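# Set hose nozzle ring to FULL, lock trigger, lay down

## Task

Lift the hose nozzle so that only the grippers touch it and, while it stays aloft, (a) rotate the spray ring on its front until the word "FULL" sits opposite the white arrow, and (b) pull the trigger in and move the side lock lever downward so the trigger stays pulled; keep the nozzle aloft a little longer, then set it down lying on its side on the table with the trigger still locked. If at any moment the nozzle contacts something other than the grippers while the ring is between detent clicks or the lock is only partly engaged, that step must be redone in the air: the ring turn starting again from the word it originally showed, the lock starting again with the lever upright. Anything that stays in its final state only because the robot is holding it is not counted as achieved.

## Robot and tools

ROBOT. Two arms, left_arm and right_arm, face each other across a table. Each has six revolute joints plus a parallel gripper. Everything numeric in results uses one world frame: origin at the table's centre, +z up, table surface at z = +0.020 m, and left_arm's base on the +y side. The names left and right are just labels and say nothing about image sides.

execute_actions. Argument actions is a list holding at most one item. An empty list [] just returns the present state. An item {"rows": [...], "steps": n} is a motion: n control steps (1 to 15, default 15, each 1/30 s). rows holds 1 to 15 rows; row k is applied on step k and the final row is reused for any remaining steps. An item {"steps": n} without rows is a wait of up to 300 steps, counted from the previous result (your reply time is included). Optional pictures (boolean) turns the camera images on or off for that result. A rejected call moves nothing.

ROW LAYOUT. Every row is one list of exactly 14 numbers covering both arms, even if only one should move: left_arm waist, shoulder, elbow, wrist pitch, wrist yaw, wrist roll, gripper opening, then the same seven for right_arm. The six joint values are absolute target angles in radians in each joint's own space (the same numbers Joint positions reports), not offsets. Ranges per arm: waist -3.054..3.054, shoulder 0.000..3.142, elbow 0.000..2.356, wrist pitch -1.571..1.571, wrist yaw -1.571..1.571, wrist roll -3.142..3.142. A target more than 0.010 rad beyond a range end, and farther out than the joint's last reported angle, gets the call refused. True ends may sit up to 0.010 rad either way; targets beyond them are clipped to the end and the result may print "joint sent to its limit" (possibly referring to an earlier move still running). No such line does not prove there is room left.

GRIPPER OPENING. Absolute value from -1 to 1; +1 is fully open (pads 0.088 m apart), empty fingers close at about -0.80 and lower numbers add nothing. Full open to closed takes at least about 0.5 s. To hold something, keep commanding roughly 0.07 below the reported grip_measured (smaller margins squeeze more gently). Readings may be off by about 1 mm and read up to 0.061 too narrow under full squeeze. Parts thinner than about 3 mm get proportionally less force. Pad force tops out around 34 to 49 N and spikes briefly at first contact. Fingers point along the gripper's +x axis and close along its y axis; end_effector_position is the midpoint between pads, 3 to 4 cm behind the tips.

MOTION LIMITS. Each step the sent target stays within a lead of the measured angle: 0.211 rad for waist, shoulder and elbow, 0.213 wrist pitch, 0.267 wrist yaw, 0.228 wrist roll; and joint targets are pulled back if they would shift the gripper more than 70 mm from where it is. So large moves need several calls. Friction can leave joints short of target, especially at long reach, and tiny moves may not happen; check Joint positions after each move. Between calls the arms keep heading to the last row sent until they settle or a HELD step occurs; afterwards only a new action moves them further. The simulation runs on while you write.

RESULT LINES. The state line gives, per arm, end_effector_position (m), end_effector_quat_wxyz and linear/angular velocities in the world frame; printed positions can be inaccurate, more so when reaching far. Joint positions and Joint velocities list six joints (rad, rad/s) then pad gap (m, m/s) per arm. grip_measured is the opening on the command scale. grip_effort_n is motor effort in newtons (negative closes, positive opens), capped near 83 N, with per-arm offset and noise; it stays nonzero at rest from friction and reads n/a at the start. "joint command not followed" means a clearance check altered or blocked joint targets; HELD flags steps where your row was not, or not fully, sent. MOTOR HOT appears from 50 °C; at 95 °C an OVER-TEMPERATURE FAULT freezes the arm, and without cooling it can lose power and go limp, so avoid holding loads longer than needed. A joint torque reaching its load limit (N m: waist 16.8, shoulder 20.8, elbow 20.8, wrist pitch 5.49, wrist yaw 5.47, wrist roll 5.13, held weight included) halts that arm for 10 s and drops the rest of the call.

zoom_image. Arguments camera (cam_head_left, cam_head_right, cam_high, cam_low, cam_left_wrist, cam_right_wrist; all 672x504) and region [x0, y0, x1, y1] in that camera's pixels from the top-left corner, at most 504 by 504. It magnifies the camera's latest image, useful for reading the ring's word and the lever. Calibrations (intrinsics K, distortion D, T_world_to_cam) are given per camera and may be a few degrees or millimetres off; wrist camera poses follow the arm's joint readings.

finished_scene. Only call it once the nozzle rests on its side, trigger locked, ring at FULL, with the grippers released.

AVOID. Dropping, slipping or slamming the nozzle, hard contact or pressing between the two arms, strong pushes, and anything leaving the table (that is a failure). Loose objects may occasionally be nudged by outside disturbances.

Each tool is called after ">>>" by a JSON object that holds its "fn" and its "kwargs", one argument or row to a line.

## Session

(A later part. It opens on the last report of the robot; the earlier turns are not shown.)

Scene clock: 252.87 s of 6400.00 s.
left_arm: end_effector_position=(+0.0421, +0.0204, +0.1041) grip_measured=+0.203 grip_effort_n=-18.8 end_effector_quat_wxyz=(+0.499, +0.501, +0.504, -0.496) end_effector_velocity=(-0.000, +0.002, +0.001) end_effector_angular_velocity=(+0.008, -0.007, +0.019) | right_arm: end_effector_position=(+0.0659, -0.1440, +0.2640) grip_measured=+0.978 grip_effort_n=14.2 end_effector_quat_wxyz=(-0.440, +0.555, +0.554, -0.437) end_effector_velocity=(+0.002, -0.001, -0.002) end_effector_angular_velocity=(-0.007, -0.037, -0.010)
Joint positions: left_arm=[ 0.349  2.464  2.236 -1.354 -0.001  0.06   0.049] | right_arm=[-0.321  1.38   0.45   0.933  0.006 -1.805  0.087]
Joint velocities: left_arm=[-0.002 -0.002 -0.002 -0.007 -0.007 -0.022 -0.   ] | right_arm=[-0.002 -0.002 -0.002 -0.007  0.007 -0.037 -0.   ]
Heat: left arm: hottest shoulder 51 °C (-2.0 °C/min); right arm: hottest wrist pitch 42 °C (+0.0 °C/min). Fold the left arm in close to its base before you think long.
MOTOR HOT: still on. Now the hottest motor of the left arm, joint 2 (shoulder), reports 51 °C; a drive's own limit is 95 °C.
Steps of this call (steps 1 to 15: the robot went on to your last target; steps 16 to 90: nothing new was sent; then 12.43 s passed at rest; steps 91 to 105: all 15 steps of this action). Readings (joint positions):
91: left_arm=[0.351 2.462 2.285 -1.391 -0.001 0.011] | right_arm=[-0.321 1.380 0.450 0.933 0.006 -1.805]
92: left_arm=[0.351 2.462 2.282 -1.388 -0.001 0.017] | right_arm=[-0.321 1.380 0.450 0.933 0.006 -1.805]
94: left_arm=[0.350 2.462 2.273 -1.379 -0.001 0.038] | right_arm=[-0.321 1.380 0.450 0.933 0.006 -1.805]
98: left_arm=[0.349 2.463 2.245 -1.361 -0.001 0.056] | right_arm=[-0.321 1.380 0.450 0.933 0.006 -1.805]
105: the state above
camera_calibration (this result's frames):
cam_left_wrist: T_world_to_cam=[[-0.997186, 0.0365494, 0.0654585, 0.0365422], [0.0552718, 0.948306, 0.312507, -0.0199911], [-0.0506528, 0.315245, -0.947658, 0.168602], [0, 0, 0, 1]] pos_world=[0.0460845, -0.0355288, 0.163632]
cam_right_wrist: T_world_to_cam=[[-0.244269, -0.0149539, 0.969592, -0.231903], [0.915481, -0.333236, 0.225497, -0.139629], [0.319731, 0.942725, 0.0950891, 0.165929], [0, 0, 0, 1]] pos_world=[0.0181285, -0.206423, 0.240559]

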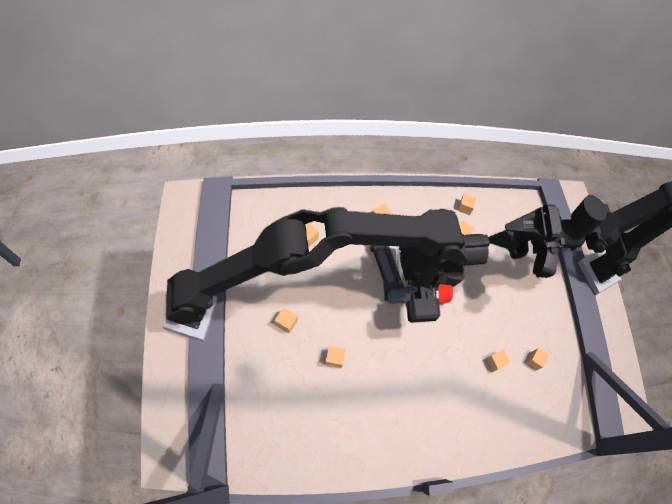

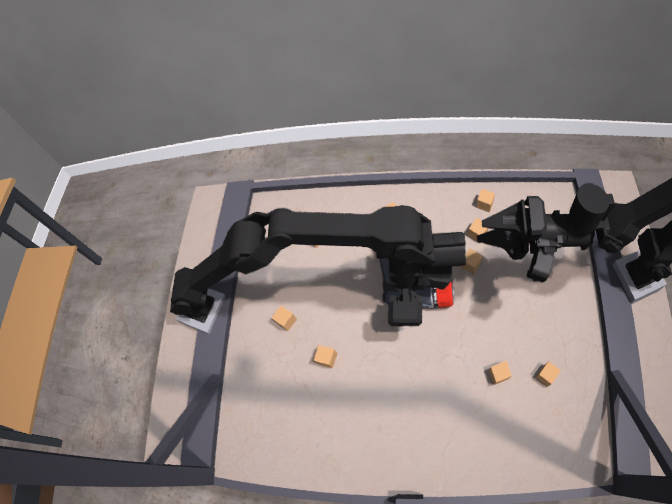

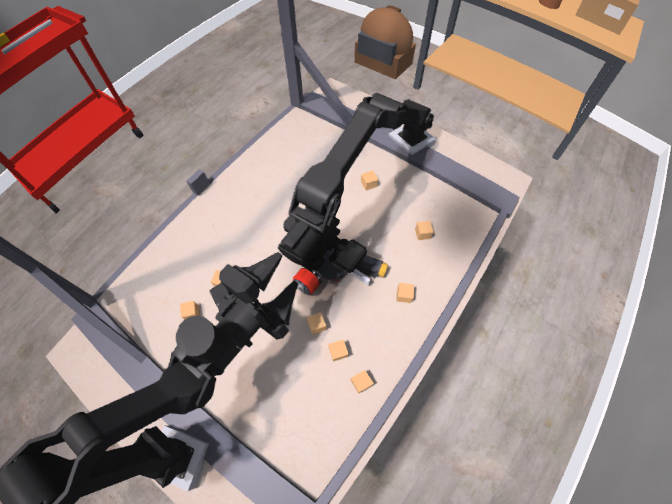

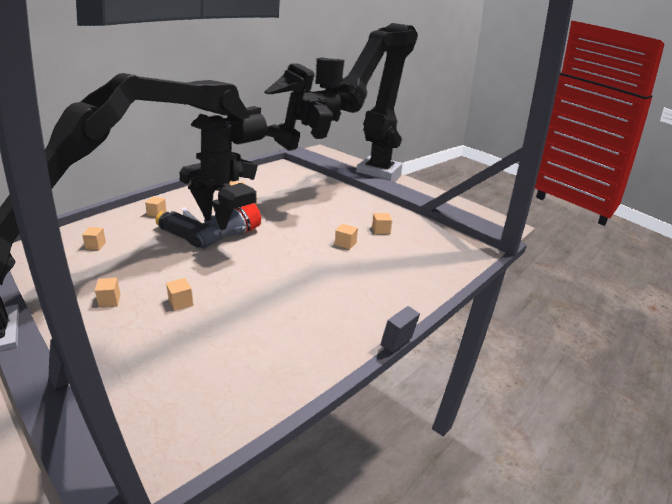

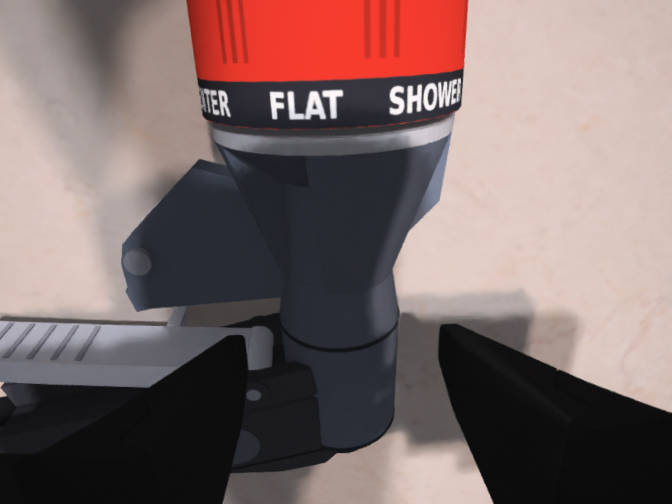

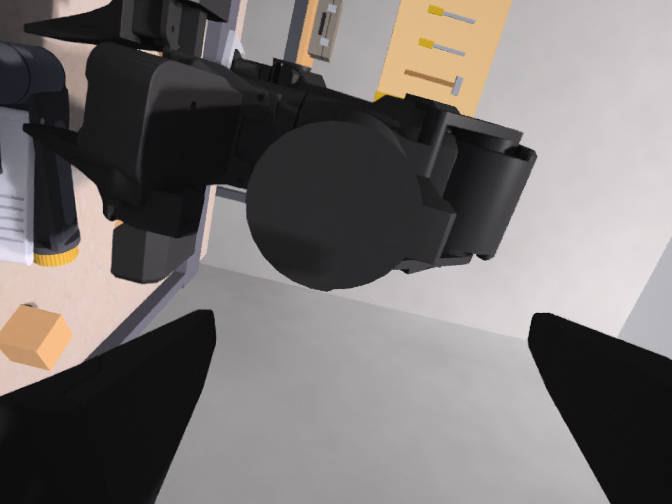

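>>> {"fn": "execute_actions", "kwargs": {
  "actions": [
    {"rows": [[0.347,2.474,2.229,-1.345,0,0.066,0.20,-0.323,1.390,0.437,0.935,0,-1.800,1.0],[0.347,2.474,2.229,-1.339,0,0.066,0.20,-0.323,1.390,0.437,0.935,0,-1.800,1.0],[0.347,2.474,2.229,-1.334,0,0.066,0.20,-0.323,1.390,0.437,0.935,0,-1.800,1.0],[0.347,2.474,2.229,-1.334,0,0.066,0.20,-0.323,1.390,0.437,0.935,0,-1.800,1.0],[0.347,2.474,2.2235,-1.328,0,0.066,0.20,-0.323,1.390,0.437,0.935,0,-1.800,1.0],[0.347,2.474,2.218,-1.322,0,0.066,0.20,-0.323,1.390,0.437,0.935,0,-1.800,1.0],[0.347,2.474,2.2125,-1.316,0,0.066,0.20,-0.323,1.390,0.437,0.935,0,-1.800,1.0],[0.347,2.474,2.207,-1.310,0,0.066,0.20,-0.323,1.390,0.437,0.935,0,-1.800,1.0],[0.347,2.474,2.2015,-1.304,0,0.066,0.20,-0.323,1.390,0.437,0.935,0,-1.800,1.0],[0.347,2.474,2.196,-1.298,0,0.066,0.20,-0.323,1.390,0.437,0.935,0,-1.800,1.0],[0.347,2.474,2.1905,-1.292,0,0.066,0.20,-0.323,1.390,0.437,0.935,0,-1.800,1.0],[0.347,2.474,2.185,-1.286,0,0.066,0.20,-0.323,1.390,0.437,0.935,0,-1.800,1.0]], "steps": 15}
  ]
}}

Scene clock: 264.77 s of 6400.00 s.
left_arm: end_effector_position=(+0.0423, +0.0165, +0.0934) grip_measured=+0.203 grip_effort_n=-18.8 end_effector_quat_wxyz=(+0.504, +0.497, +0.499, -0.500) end_effector_velocity=(-0.000, +0.001, -0.013) end_effector_angular_velocity=(+0.003, -0.007, +0.005) | right_arm: end_effector_position=(+0.0659, -0.1440, +0.2640) grip_measured=+0.978 grip_effort_n=14.7 end_effector_quat_wxyz=(-0.440, +0.555, +0.554, -0.437) end_effector_velocity=(-0.002, -0.001, -0.001) end_effector_angular_velocity=(+0.002, +0.007, +0.020)
Joint positions: left_arm=[ 0.349  2.464  2.194 -1.293 -0.001  0.061  0.049] | right_arm=[-0.321  1.38   0.45   0.933  0.006 -1.805  0.087]
Joint velocities: left_arm=[-0.002 -0.002 -0.056  0.051 -0.007 -0.007 -0.   ] | right_arm=[-0.002 -0.002 -0.007  0.007 -0.022  0.007 -0.   ]
Heat: left arm: hottest shoulder 51 °C (+0.0 °C/min); right arm: hottest wrist pitch 42 °C (+0.0 °C/min). Fold the left arm in close to its base before you think long.
MOTOR HOT: still on. Now the hottest motor of the left arm, joint 2 (shoulder), reports 51 °C; a drive's own limit is 95 °C.
Steps of this call (steps 1 to 15: the robot went on to your last target; steps 16 to 90: nothing new was sent; then 8.40 s passed at rest; steps 91 to 105: all 15 steps of this action). Readings (joint positions):
91: left_arm=[0.349 2.464 2.236 -1.353 -0.001 0.061] | right_arm=[-0.321 1.380 0.450 0.933 0.006 -1.805]
92: left_arm=[0.349 2.464 2.236 -1.349 -0.001 0.061] | right_arm=[-0.321 1.380 0.450 0.933 0.006 -1.805]
94: left_arm=[0.349 2.464 2.236 -1.342 -0.001 0.061] | right_arm=[-0.321 1.380 0.450 0.933 0.006 -1.805]
98: left_arm=[0.349 2.464 2.225 -1.324 -0.001 0.061] | right_arm=[-0.321 1.380 0.450 0.933 0.006 -1.805]
105: the state above
camera_calibration (this result's frames):
cam_left_wrist: T_world_to_cam=[[-0.997249, 0.0381086, 0.0635722, 0.0377941], [0.0552677, 0.953837, 0.295196, -0.0114453], [-0.049388, 0.297898, -0.953319, 0.16048], [0, 0, 0, 1]] pos_world=[0.0462485, -0.03833, 0.153965]
cam_right_wrist: T_world_to_cam=[[-0.244269, -0.0149539, 0.969592, -0.231903], [0.915481, -0.333236, 0.225497, -0.139629], [0.319731, 0.942725, 0.0950891, 0.165929], [0, 0, 0, 1]] pos_world=[0.0181285, -0.206423, 0.240559]

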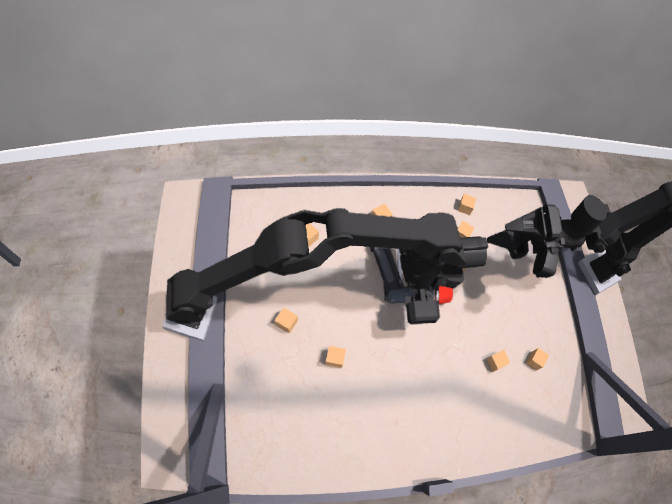

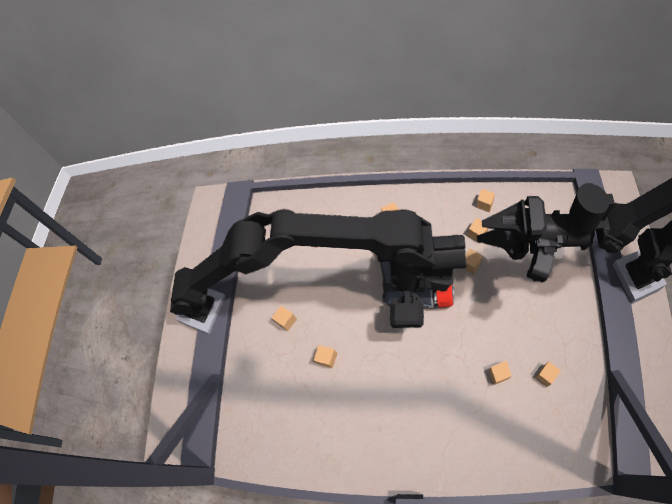

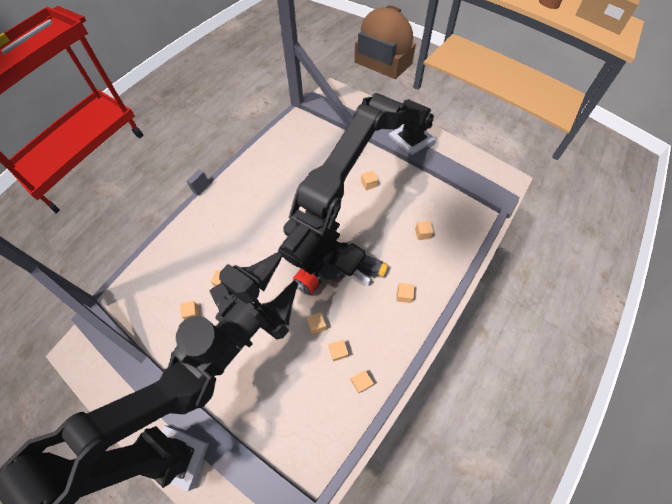

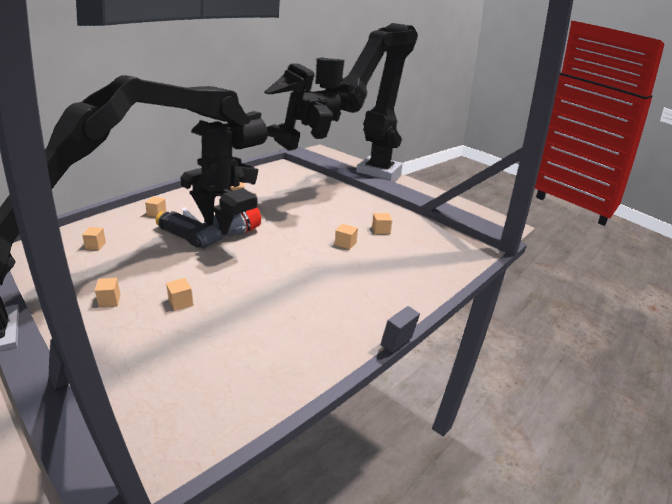

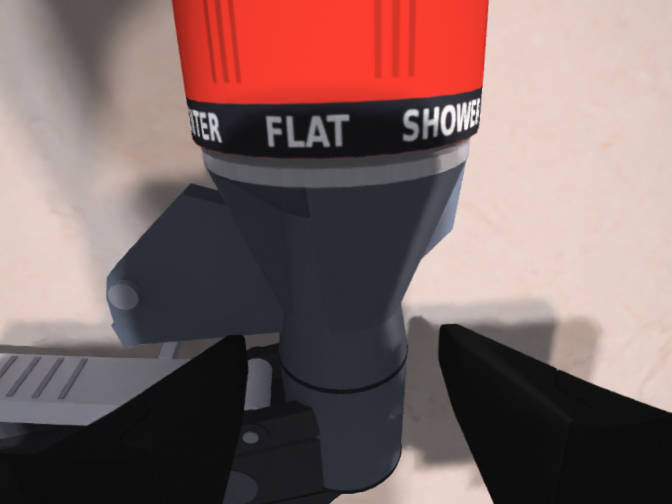

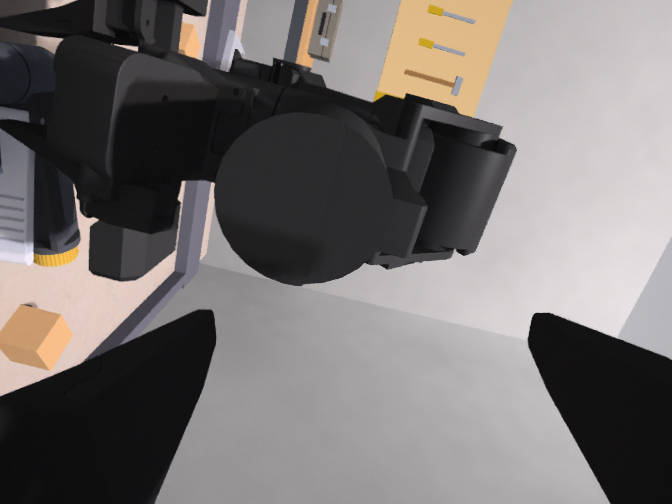

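>>> {"fn": "execute_actions", "kwargs": {
  "actions": [
    {"rows": [[0.347,2.474,2.180,-1.286,0,0.066,0.20,-0.323,1.390,0.437,0.935,0,-1.800,1.0],[0.347,2.474,2.175,-1.281,0,0.066,0.20,-0.323,1.390,0.437,0.935,0,-1.800,1.0],[0.347,2.474,2.170,-1.276,0,0.066,0.20,-0.323,1.390,0.437,0.935,0,-1.800,1.0],[0.347,2.474,2.165,-1.271,0,0.066,0.20,-0.323,1.390,0.437,0.935,0,-1.800,1.0],[0.347,2.474,2.160,-1.266,0,0.066,0.20,-0.323,1.390,0.437,0.935,0,-1.800,1.0],[0.347,2.474,2.155,-1.261,0,0.066,0.20,-0.323,1.390,0.437,0.935,0,-1.800,1.0],[0.347,2.474,2.150,-1.256,0,0.066,0.20,-0.323,1.390,0.437,0.935,0,-1.800,1.0],[0.347,2.474,2.145,-1.251,0,0.066,0.20,-0.323,1.390,0.437,0.935,0,-1.800,1.0],[0.347,2.474,2.140,-1.246,0,0.066,0.20,-0.323,1.390,0.437,0.935,0,-1.800,1.0],[0.347,2.474,2.135,-1.241,0,0.066,0.20,-0.323,1.390,0.437,0.935,0,-1.800,1.0],[0.347,2.474,2.130,-1.236,0,0.066,0.20,-0.323,1.390,0.437,0.935,0,-1.800,1.0],[0.347,2.474,2.125,-1.231,0,0.066,0.20,-0.323,1.390,0.437,0.935,0,-1.800,1.0]], "steps": 15}
  ]
}}

Scene clock: 271.97 s of 6400.00 s.
left_arm: end_effector_position=(+0.0423, +0.0177, +0.0861) grip_measured=+0.203 grip_effort_n=-18.4 end_effector_quat_wxyz=(+0.505, +0.496, +0.498, -0.501) end_effector_velocity=(-0.003, +0.003, -0.000) end_effector_angular_velocity=(-0.002, -0.007, +0.000) | right_arm: end_effector_position=(+0.0659, -0.1440, +0.2640) grip_measured=+0.978 grip_effort_n=14.7 end_effector_quat_wxyz=(-0.440, +0.555, +0.554, -0.437) end_effector_velocity=(+0.002, -0.001, -0.002) end_effector_angular_velocity=(-0.007, -0.007, -0.010)
Joint positions: left_arm=[ 0.349  2.454  2.146 -1.251 -0.001  0.061  0.049] | right_arm=[-0.321  1.38   0.45   0.933  0.006 -1.805  0.087]
Joint velocities: left_arm=[-0.007 -0.022 -0.042  0.022 -0.007 -0.007 -0.   ] | right_arm=[-0.002 -0.002 -0.002 -0.007  0.007 -0.007  0.   ]
Heat: left arm: hottest shoulder 52 °C (+1.0 °C/min); right arm: hottest wrist pitch 42 °C (+0.0 °C/min). Fold the left arm in close to its base before you think long.
MOTOR HOT: still on. Now the hottest motor of the left arm, joint 2 (shoulder), reports 52 °C; a drive's own limit is 95 °C.
Steps of this call (steps 1 to 15: the robot went on to your last target; steps 16 to 90: nothing new was sent; then 3.70 s passed at rest; steps 91 to 105: all 15 steps of this action). Readings (joint positions):
91: left_arm=[0.349 2.464 2.191 -1.288 -0.001 0.061] | right_arm=[-0.321 1.380 0.450 0.933 0.006 -1.805]
92: left_arm=[0.349 2.464 2.189 -1.287 -0.001 0.061] | right_arm=[-0.321 1.380 0.450 0.933 0.006 -1.805]
94: left_arm=[0.349 2.464 2.183 -1.283 -0.001 0.061] | right_arm=[-0.321 1.380 0.450 0.933 0.006 -1.805]
98: left_arm=[0.349 2.464 2.170 -1.272 -0.001 0.061] | right_arm=[-0.321 1.380 0.450 0.933 0.006 -1.805]
105: the state above
camera_calibration (this result's frames):
cam_left_wrist: T_world_to_cam=[[-0.997293, 0.0383915, 0.0627177, 0.0382637], [0.0550639, 0.955168, 0.290898, -0.010054], [-0.0487379, 0.293564, -0.954696, 0.15334], [0, 0, 0, 1]] pos_world=[0.0461872, -0.0368807, 0.146918]
cam_right_wrist: T_world_to_cam=[[-0.244269, -0.0149539, 0.969592, -0.231903], [0.915481, -0.333236, 0.225497, -0.139629], [0.319731, 0.942725, 0.0950891, 0.165929], [0, 0, 0, 1]] pos_world=[0.0181285, -0.206423, 0.240559]

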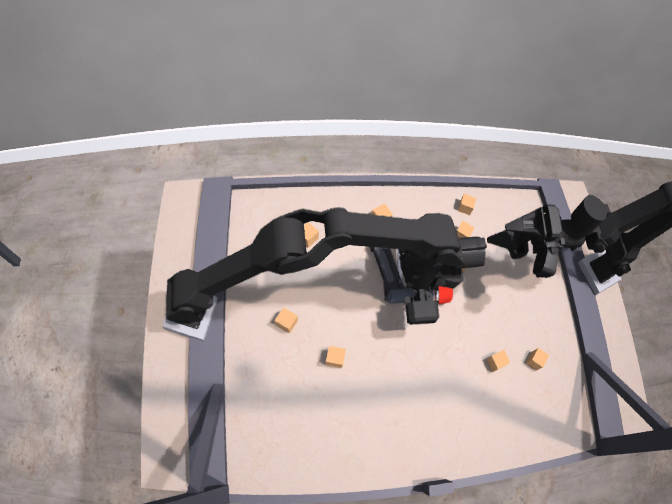

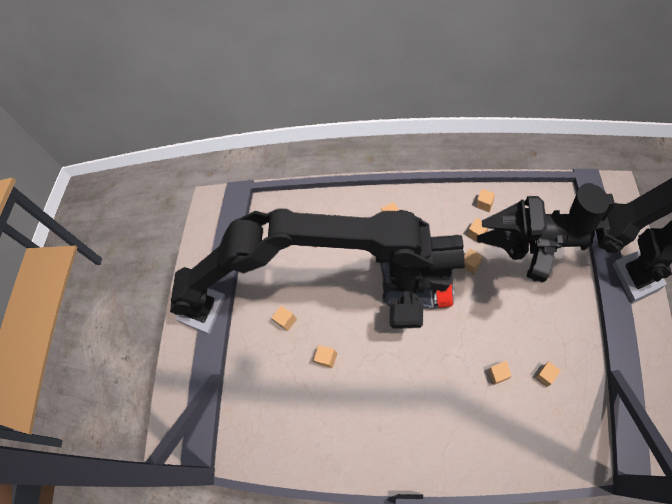

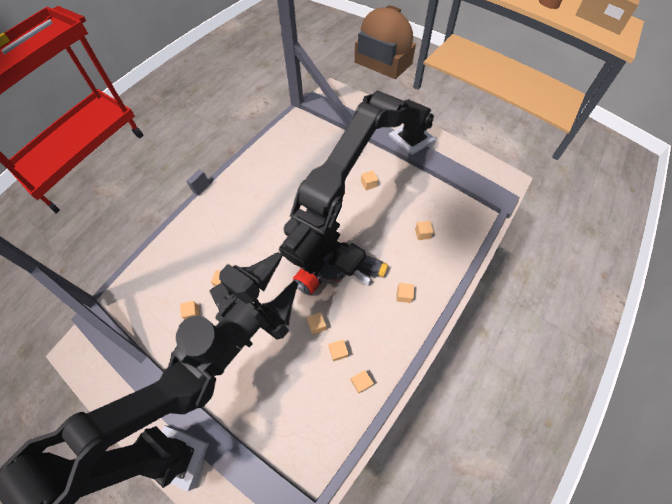

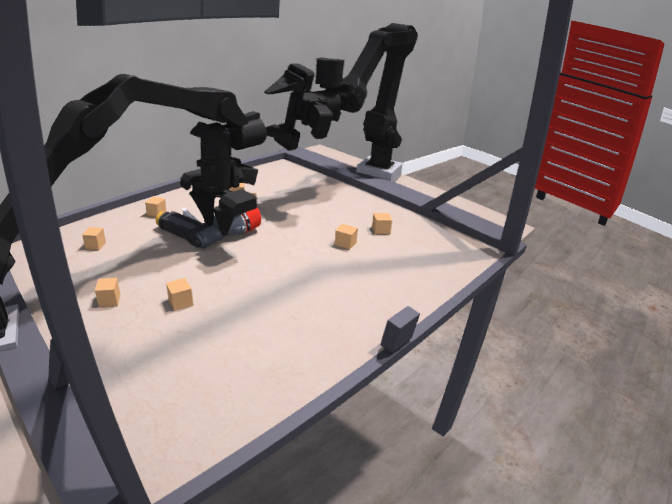

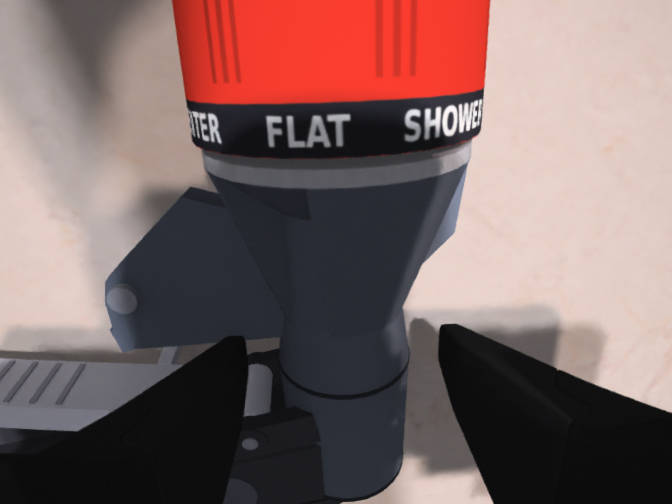

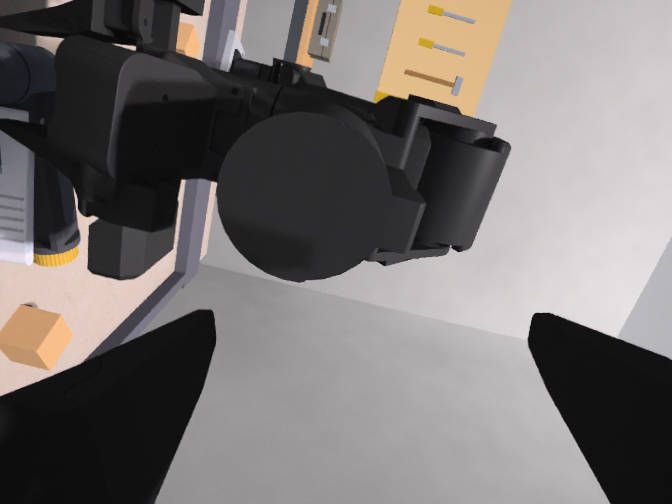

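>>> {"fn": "execute_actions", "kwargs": {
  "actions": [
    {"rows": [[0.347,2.466,2.165,-1.262,0,0.066,0.20,-0.323,1.390,0.437,0.935,0,-1.800,1.0],[0.347,2.466,2.180,-1.275,0,0.066,0.20,-0.323,1.390,0.437,0.935,0,-1.800,1.0],[0.347,2.466,2.195,-1.288,0,0.066,0.20,-0.323,1.390,0.437,0.935,0,-1.800,1.0],[0.347,2.466,2.208,-1.300,0,0.066,0.20,-0.323,1.390,0.437,0.935,0,-1.800,1.0]], "steps": 12}
  ],
  "pictures": false
}}

>>> {"fn": "zoom_image", "kwargs": {
  "camera": "cam_low",
  "region": [140, 170, 280, 260]
}}

>>> {"fn": "zoom_image", "kwargs": {
  "camera": "cam_high",
  "region": [270, 220, 410, 310]
}}

Scene clock: 275.30 s of 6400.00 s.
left_arm: end_effector_position=(+0.0424, +0.0157, +0.0989) grip_measured=+0.203 grip_effort_n=-18.4 end_effector_quat_wxyz=(+0.507, +0.495, +0.496, -0.503) end_effector_velocity=(+0.004, +0.009, +0.000) end_effector_angular_velocity=(+0.038, -0.019, +0.010) | right_arm: end_effector_position=(+0.0659, -0.1440, +0.2640) grip_measured=+0.978 grip_effort_n=14.2 end_effector_quat_wxyz=(-0.440, +0.555, +0.554, -0.437) end_effector_velocity=(+0.002, -0.000, -0.003) end_effector_angular_velocity=(-0.012, +0.007, +0.000)
Joint positions: left_arm=[ 0.349  2.454  2.198 -1.296 -0.001  0.061  0.049] | right_arm=[-0.321  1.38   0.45   0.933  0.006 -1.805  0.087]
Joint velocities: left_arm=[ 0.002 -0.002 -0.002 -0.037 -0.022 -0.007 -0.   ] | right_arm=[-0.007  0.002 -0.002 -0.007 -0.007  0.007 -0.   ]
Heat: left arm: hottest shoulder 51 °C (-1.0 °C/min); right arm: hottest wrist pitch 42 °C (+0.0 °C/min). Fold the left arm in close to its base before you think long.
MOTOR HOT: still on. Now the hottest motor of the left arm, joint 2 (shoulder), reports 51 °C; a drive's own limit is 95 °C.
Steps of this call (steps 1 to 15: the robot went on to your last target; steps 16 to 88: nothing new was sent; steps 89 to 100: all 12 steps of this action). Readings (joint positions):
89: left_arm=[0.349 2.451 2.147 -1.251 -0.001 0.061] | right_arm=[-0.321 1.380 0.450 0.933 0.006 -1.805]
90: left_arm=[0.349 2.451 2.155 -1.258 -0.001 0.061] | right_arm=[-0.321 1.380 0.450 0.933 0.006 -1.805]
92: left_arm=[0.349 2.452 2.172 -1.273 -0.001 0.061] | right_arm=[-0.321 1.380 0.450 0.933 0.006 -1.805]
96: left_arm=[0.349 2.454 2.192 -1.292 -0.001 0.061] | right_arm=[-0.321 1.380 0.450 0.933 0.006 -1.805]
100: the state above

Region (140, 170, 280, 260) of cam_low's 672x504 image, scaled by 3.600, with more detail than that image has; it fills the top 324 rows of this view, and the rest is white.

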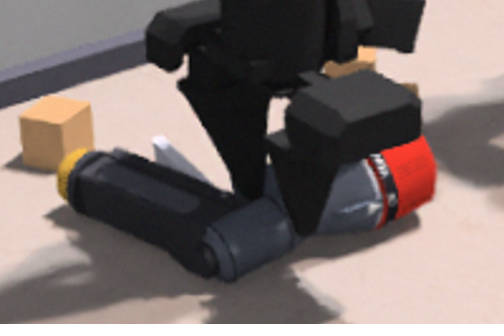

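Region (270, 220, 410, 310) of cam_high's 672x504 image, scaled by 3.600, with more detail than that image has; it fills the top 324 rows of this view, and the rest is white.

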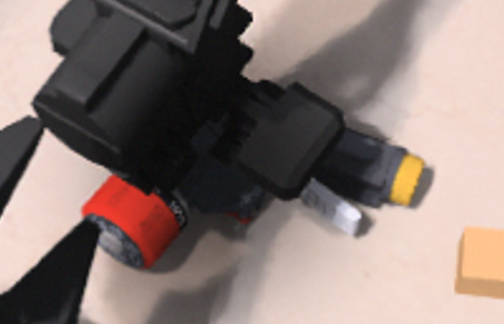

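>>> {"fn": "execute_actions", "kwargs": {
  "actions": [
    {"rows": [[0.347,2.466,2.208,-1.305,0,0.066,0.20,-0.323,1.390,0.437,0.935,0,-1.800,1.0],[0.347,2.466,2.208,-1.310,0,0.066,0.20,-0.323,1.390,0.437,0.935,0,-1.800,1.0],[0.347,2.466,2.200,-1.315,0,0.066,0.20,-0.323,1.390,0.437,0.935,0,-1.800,1.0],[0.347,2.466,2.192,-1.315,0,0.066,0.20,-0.323,1.390,0.437,0.935,0,-1.800,1.0],[0.347,2.466,2.187,-1.3080,0,0.066,0.20,-0.323,1.390,0.437,0.935,0,-1.800,1.0],[0.347,2.466,2.183,-1.3020,0,0.066,0.20,-0.323,1.390,0.437,0.935,0,-1.800,1.0],[0.347,2.466,2.179,-1.2970,0,0.066,0.20,-0.323,1.390,0.437,0.935,0,-1.800,1.0],[0.347,2.466,2.175,-1.2920,0,0.066,0.20,-0.323,1.390,0.437,0.935,0,-1.800,1.0],[0.347,2.466,2.171,-1.2874,0,0.066,0.20,-0.323,1.390,0.437,0.935,0,-1.800,1.0],[0.347,2.466,2.167,-1.2831,0,0.066,0.20,-0.323,1.390,0.437,0.935,0,-1.800,1.0],[0.347,2.466,2.163,-1.2788,0,0.066,0.20,-0.323,1.390,0.437,0.935,0,-1.800,1.0],[0.347,2.466,2.159,-1.2744,0,0.066,0.20,-0.323,1.390,0.437,0.935,0,-1.800,1.0]], "steps": 15}
  ]
}}

Scene clock: 305.63 s of 6400.00 s.
left_arm: end_effector_position=(+0.0422, +0.0191, +0.0912) grip_measured=+0.203 grip_effort_n=-18.4 end_effector_quat_wxyz=(+0.503, +0.498, +0.500, -0.499) end_effector_velocity=(-0.000, +0.005, -0.009) end_effector_angular_velocity=(+0.018, -0.006, +0.020) | right_arm: end_effector_position=(+0.0659, -0.1440, +0.2640) grip_measured=+0.978 grip_effort_n=14.2 end_effector_quat_wxyz=(-0.440, +0.555, +0.554, -0.437) end_effector_velocity=(+0.002, -0.000, -0.003) end_effector_angular_velocity=(-0.012, -0.007, -0.010)
Joint positions: left_arm=[ 0.349  2.454  2.168 -1.28  -0.001  0.061  0.049] | right_arm=[-0.321  1.38   0.45   0.933  0.006 -1.805  0.087]
Joint velocities: left_arm=[-0.002 -0.002 -0.042  0.022 -0.007 -0.022 -0.   ] | right_arm=[-0.002  0.002 -0.002 -0.007  0.007 -0.007 -0.   ]
Heat: left arm: hottest shoulder 52 °C (+1.0 °C/min); right arm: hottest wrist pitch 43 °C (+1.0 °C/min). Fold the left arm in close to its base before you think long.
MOTOR HOT: still on. Now the hottest motor of the left arm, joint 2 (shoulder), reports 52 °C; a drive's own limit is 95 °C.
Steps of this call (steps 1 to 15: the robot went on to your last target; steps 16 to 90: nothing new was sent; then 26.83 s passed at rest; steps 91 to 105: all 15 steps of this action). Readings (joint positions):
91: left_arm=[0.349 2.454 2.199 -1.298 -0.001 0.061] | right_arm=[-0.321 1.380 0.450 0.933 0.006 -1.805]
92: left_arm=[0.349 2.454 2.199 -1.301 -0.001 0.061] | right_arm=[-0.321 1.380 0.450 0.933 0.006 -1.805]
94: left_arm=[0.349 2.454 2.199 -1.308 -0.001 0.061] | right_arm=[-0.321 1.380 0.450 0.933 0.006 -1.805]
98: left_arm=[0.349 2.454 2.191 -1.303 -0.001 0.061] | right_arm=[-0.321 1.380 0.450 0.933 0.006 -1.805]
105: the state above
camera_calibration (this result's frames):
cam_left_wrist: T_world_to_cam=[[-0.997258, 0.0378627, 0.0635892, 0.0377316], [0.0552272, 0.952699, 0.298856, -0.013536], [-0.0492658, 0.301548, -0.952177, 0.157352], [0, 0, 0, 1]] pos_world=[0.0461278, -0.0359822, 0.151473]
cam_right_wrist: T_world_to_cam=[[-0.244269, -0.0149539, 0.969592, -0.231903], [0.915481, -0.333236, 0.225497, -0.139629], [0.319731, 0.942725, 0.0950891, 0.165929], [0, 0, 0, 1]] pos_world=[0.0181285, -0.206423, 0.240559]

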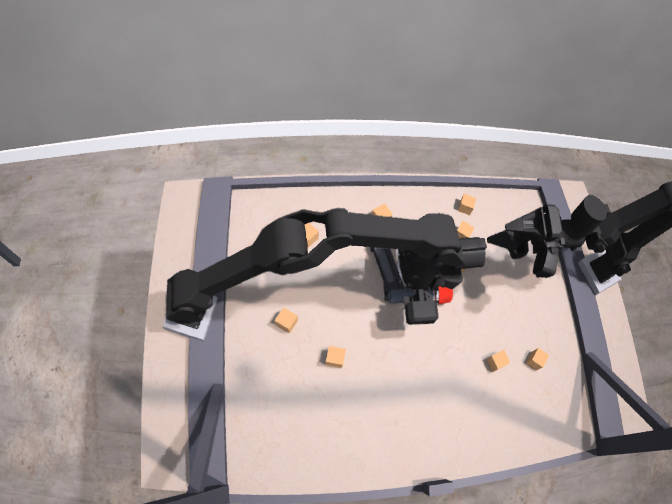

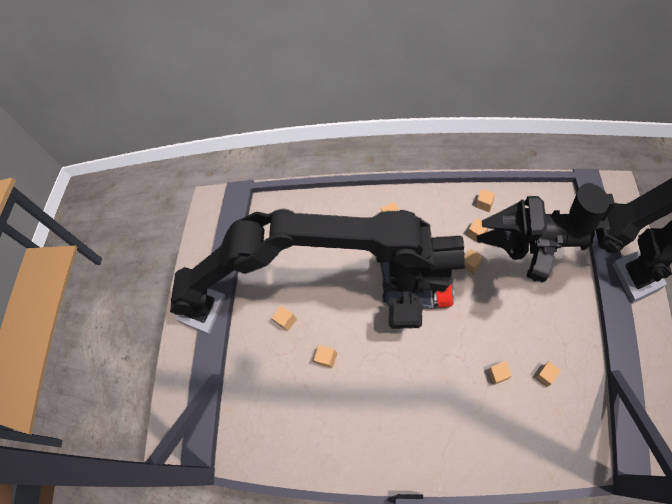

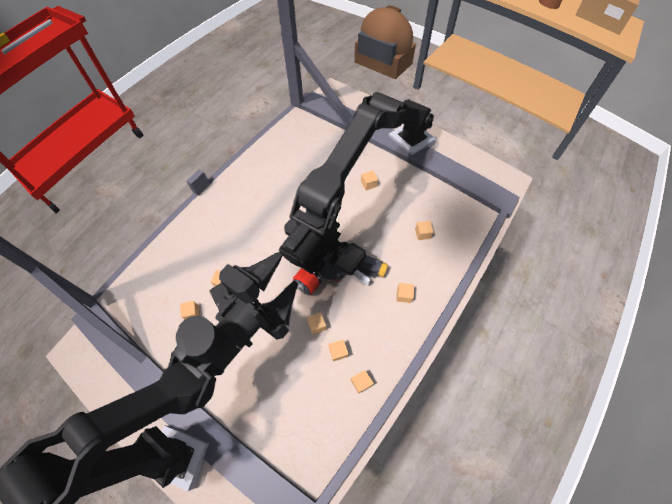

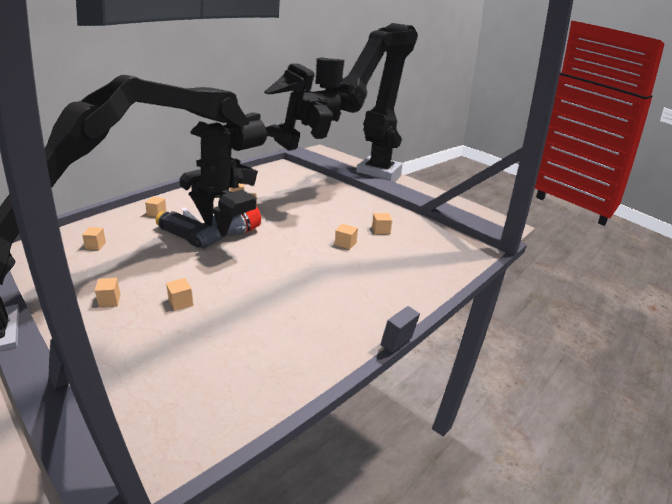

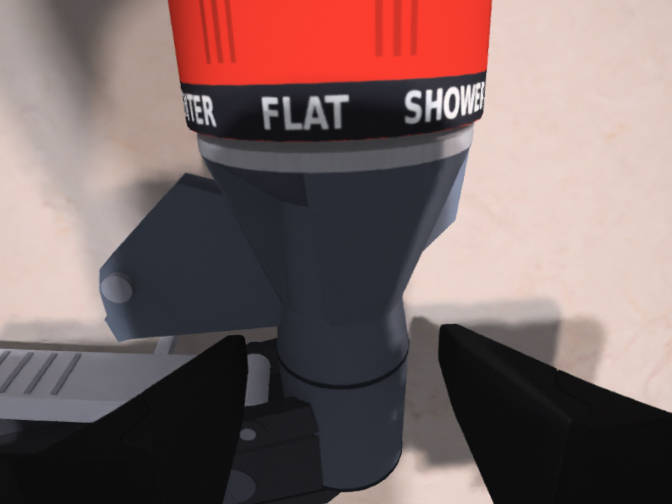

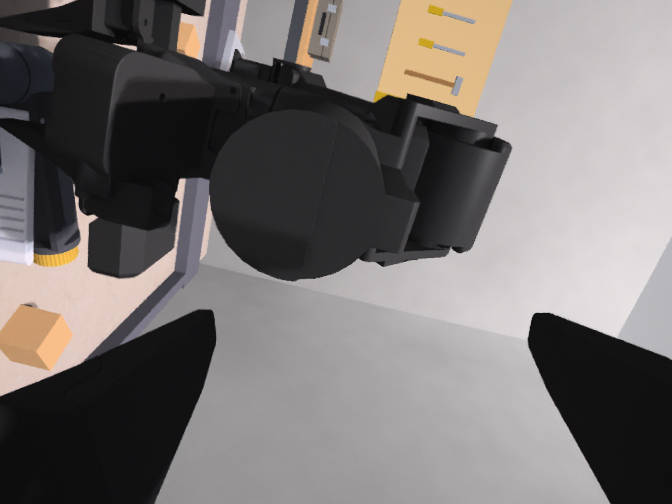

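>>> {"fn": "execute_actions", "kwargs": {
  "actions": [
    {"rows": [[0.347,2.466,2.155,-1.2701,0,0.066,0.20,-0.323,1.390,0.437,0.935,0,-1.800,1.0],[0.347,2.466,2.151,-1.2658,0,0.066,0.20,-0.323,1.390,0.437,0.935,0,-1.800,1.0],[0.347,2.466,2.147,-1.2614,0,0.066,0.20,-0.323,1.390,0.437,0.935,0,-1.800,1.0],[0.347,2.466,2.143,-1.2571,0,0.066,0.20,-0.323,1.390,0.437,0.935,0,-1.800,1.0],[0.347,2.466,2.139,-1.2528,0,0.066,0.20,-0.323,1.390,0.437,0.935,0,-1.800,1.0],[0.347,2.466,2.135,-1.2484,0,0.066,0.20,-0.323,1.390,0.437,0.935,0,-1.800,1.0],[0.347,2.466,2.131,-1.2441,0,0.066,0.20,-0.323,1.390,0.437,0.935,0,-1.800,1.0]], "steps": 12}
  ]
}}

Scene clock: 309.17 s of 6400.00 s.
left_arm: end_effector_position=(+0.0422, +0.0191, +0.0838) grip_measured=+0.203 grip_effort_n=-18.4 end_effector_quat_wxyz=(+0.503, +0.498, +0.499, -0.500) end_effector_velocity=(+0.000, -0.005, +0.003) end_effector_angular_velocity=(-0.026, -0.009, +0.005) | right_arm: end_effector_position=(+0.0659, -0.1440, +0.2640) grip_measured=+0.978 grip_effort_n=14.2 end_effector_quat_wxyz=(-0.440, +0.555, +0.554, -0.437) end_effector_velocity=(-0.000, -0.001, +0.001) end_effector_angular_velocity=(+0.007, +0.007, +0.005)
Joint positions: left_arm=[ 0.349  2.454  2.138 -1.248 -0.001  0.061  0.049] | right_arm=[-0.321  1.38   0.45   0.933  0.006 -1.805  0.087]
Joint velocities: left_arm=[-0.002 -0.007 -0.002  0.022 -0.007 -0.007 -0.   ] | right_arm=[-0.002 -0.002 -0.002  0.007 -0.007  0.007  0.   ]
Heat: left arm: hottest shoulder 52 °C (+1.0 °C/min); right arm: hottest wrist pitch 43 °C (+1.0 °C/min). Fold the left arm in close to its base before you think long.
MOTOR HOT: still on. Now the hottest motor of the left arm, joint 2 (shoulder), reports 52 °C; a drive's own limit is 95 °C.
Steps of this call (steps 1 to 15: the robot went on to your last target; steps 16 to 90: nothing new was sent; then 0.13 s passed at rest; steps 91 to 102: all 12 steps of this action). Readings (joint positions):
91: left_arm=[0.349 2.454 2.165 -1.276 -0.001 0.061] | right_arm=[-0.321 1.380 0.450 0.933 0.006 -1.805]
92: left_arm=[0.349 2.454 2.163 -1.274 -0.001 0.061] | right_arm=[-0.321 1.380 0.450 0.933 0.006 -1.805]
94: left_arm=[0.349 2.454 2.158 -1.267 -0.001 0.061] | right_arm=[-0.321 1.380 0.450 0.933 0.006 -1.805]
98: left_arm=[0.349 2.454 2.143 -1.253 -0.001 0.061] | right_arm=[-0.321 1.380 0.450 0.933 0.006 -1.805]
102: the state above
camera_calibration (this result's frames):
cam_left_wrist: T_world_to_cam=[[-0.997267, 0.0380076, 0.0633519, 0.0382241], [0.0551822, 0.953379, 0.296688, -0.0111117], [-0.049122, 0.299373, -0.952871, 0.150421], [0, 0, 0, 1]] pos_world=[0.0461217, -0.035891, 0.144207]
cam_right_wrist: T_world_to_cam=[[-0.244269, -0.0149539, 0.969592, -0.231903], [0.915481, -0.333236, 0.225497, -0.139629], [0.319731, 0.942725, 0.0950891, 0.165929], [0, 0, 0, 1]] pos_world=[0.0181285, -0.206423, 0.240559]

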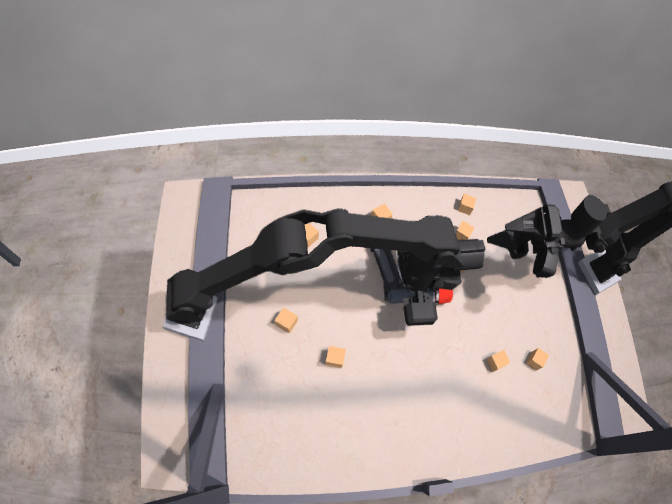

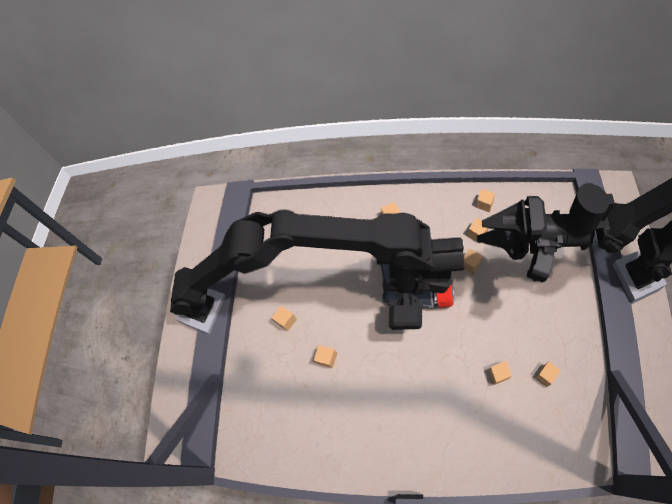

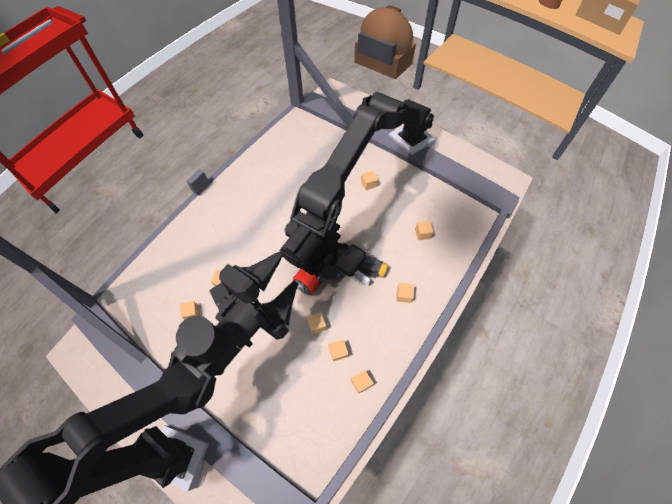

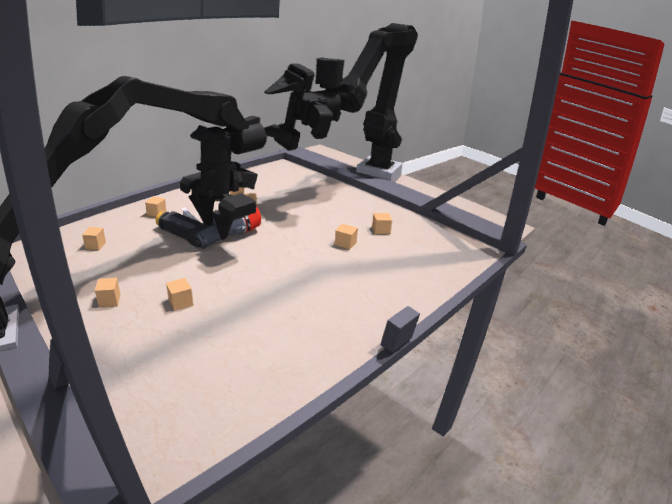

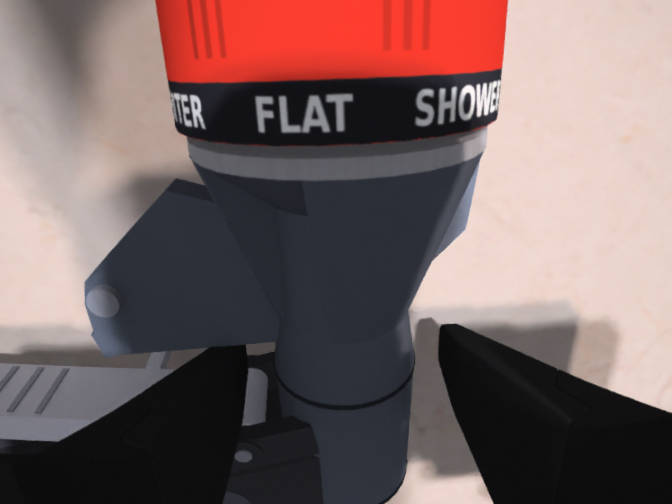

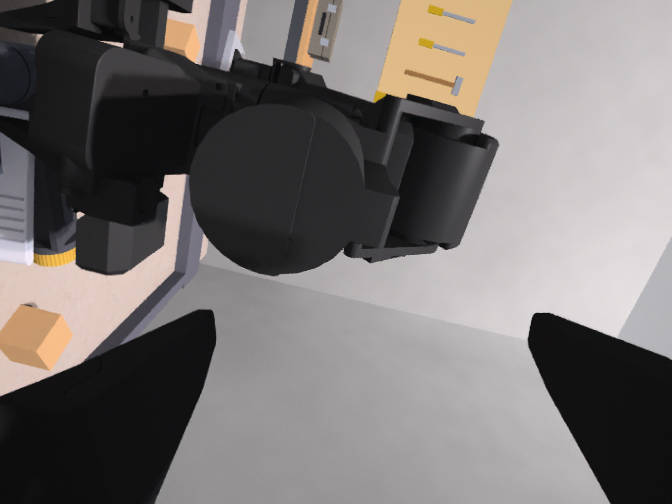

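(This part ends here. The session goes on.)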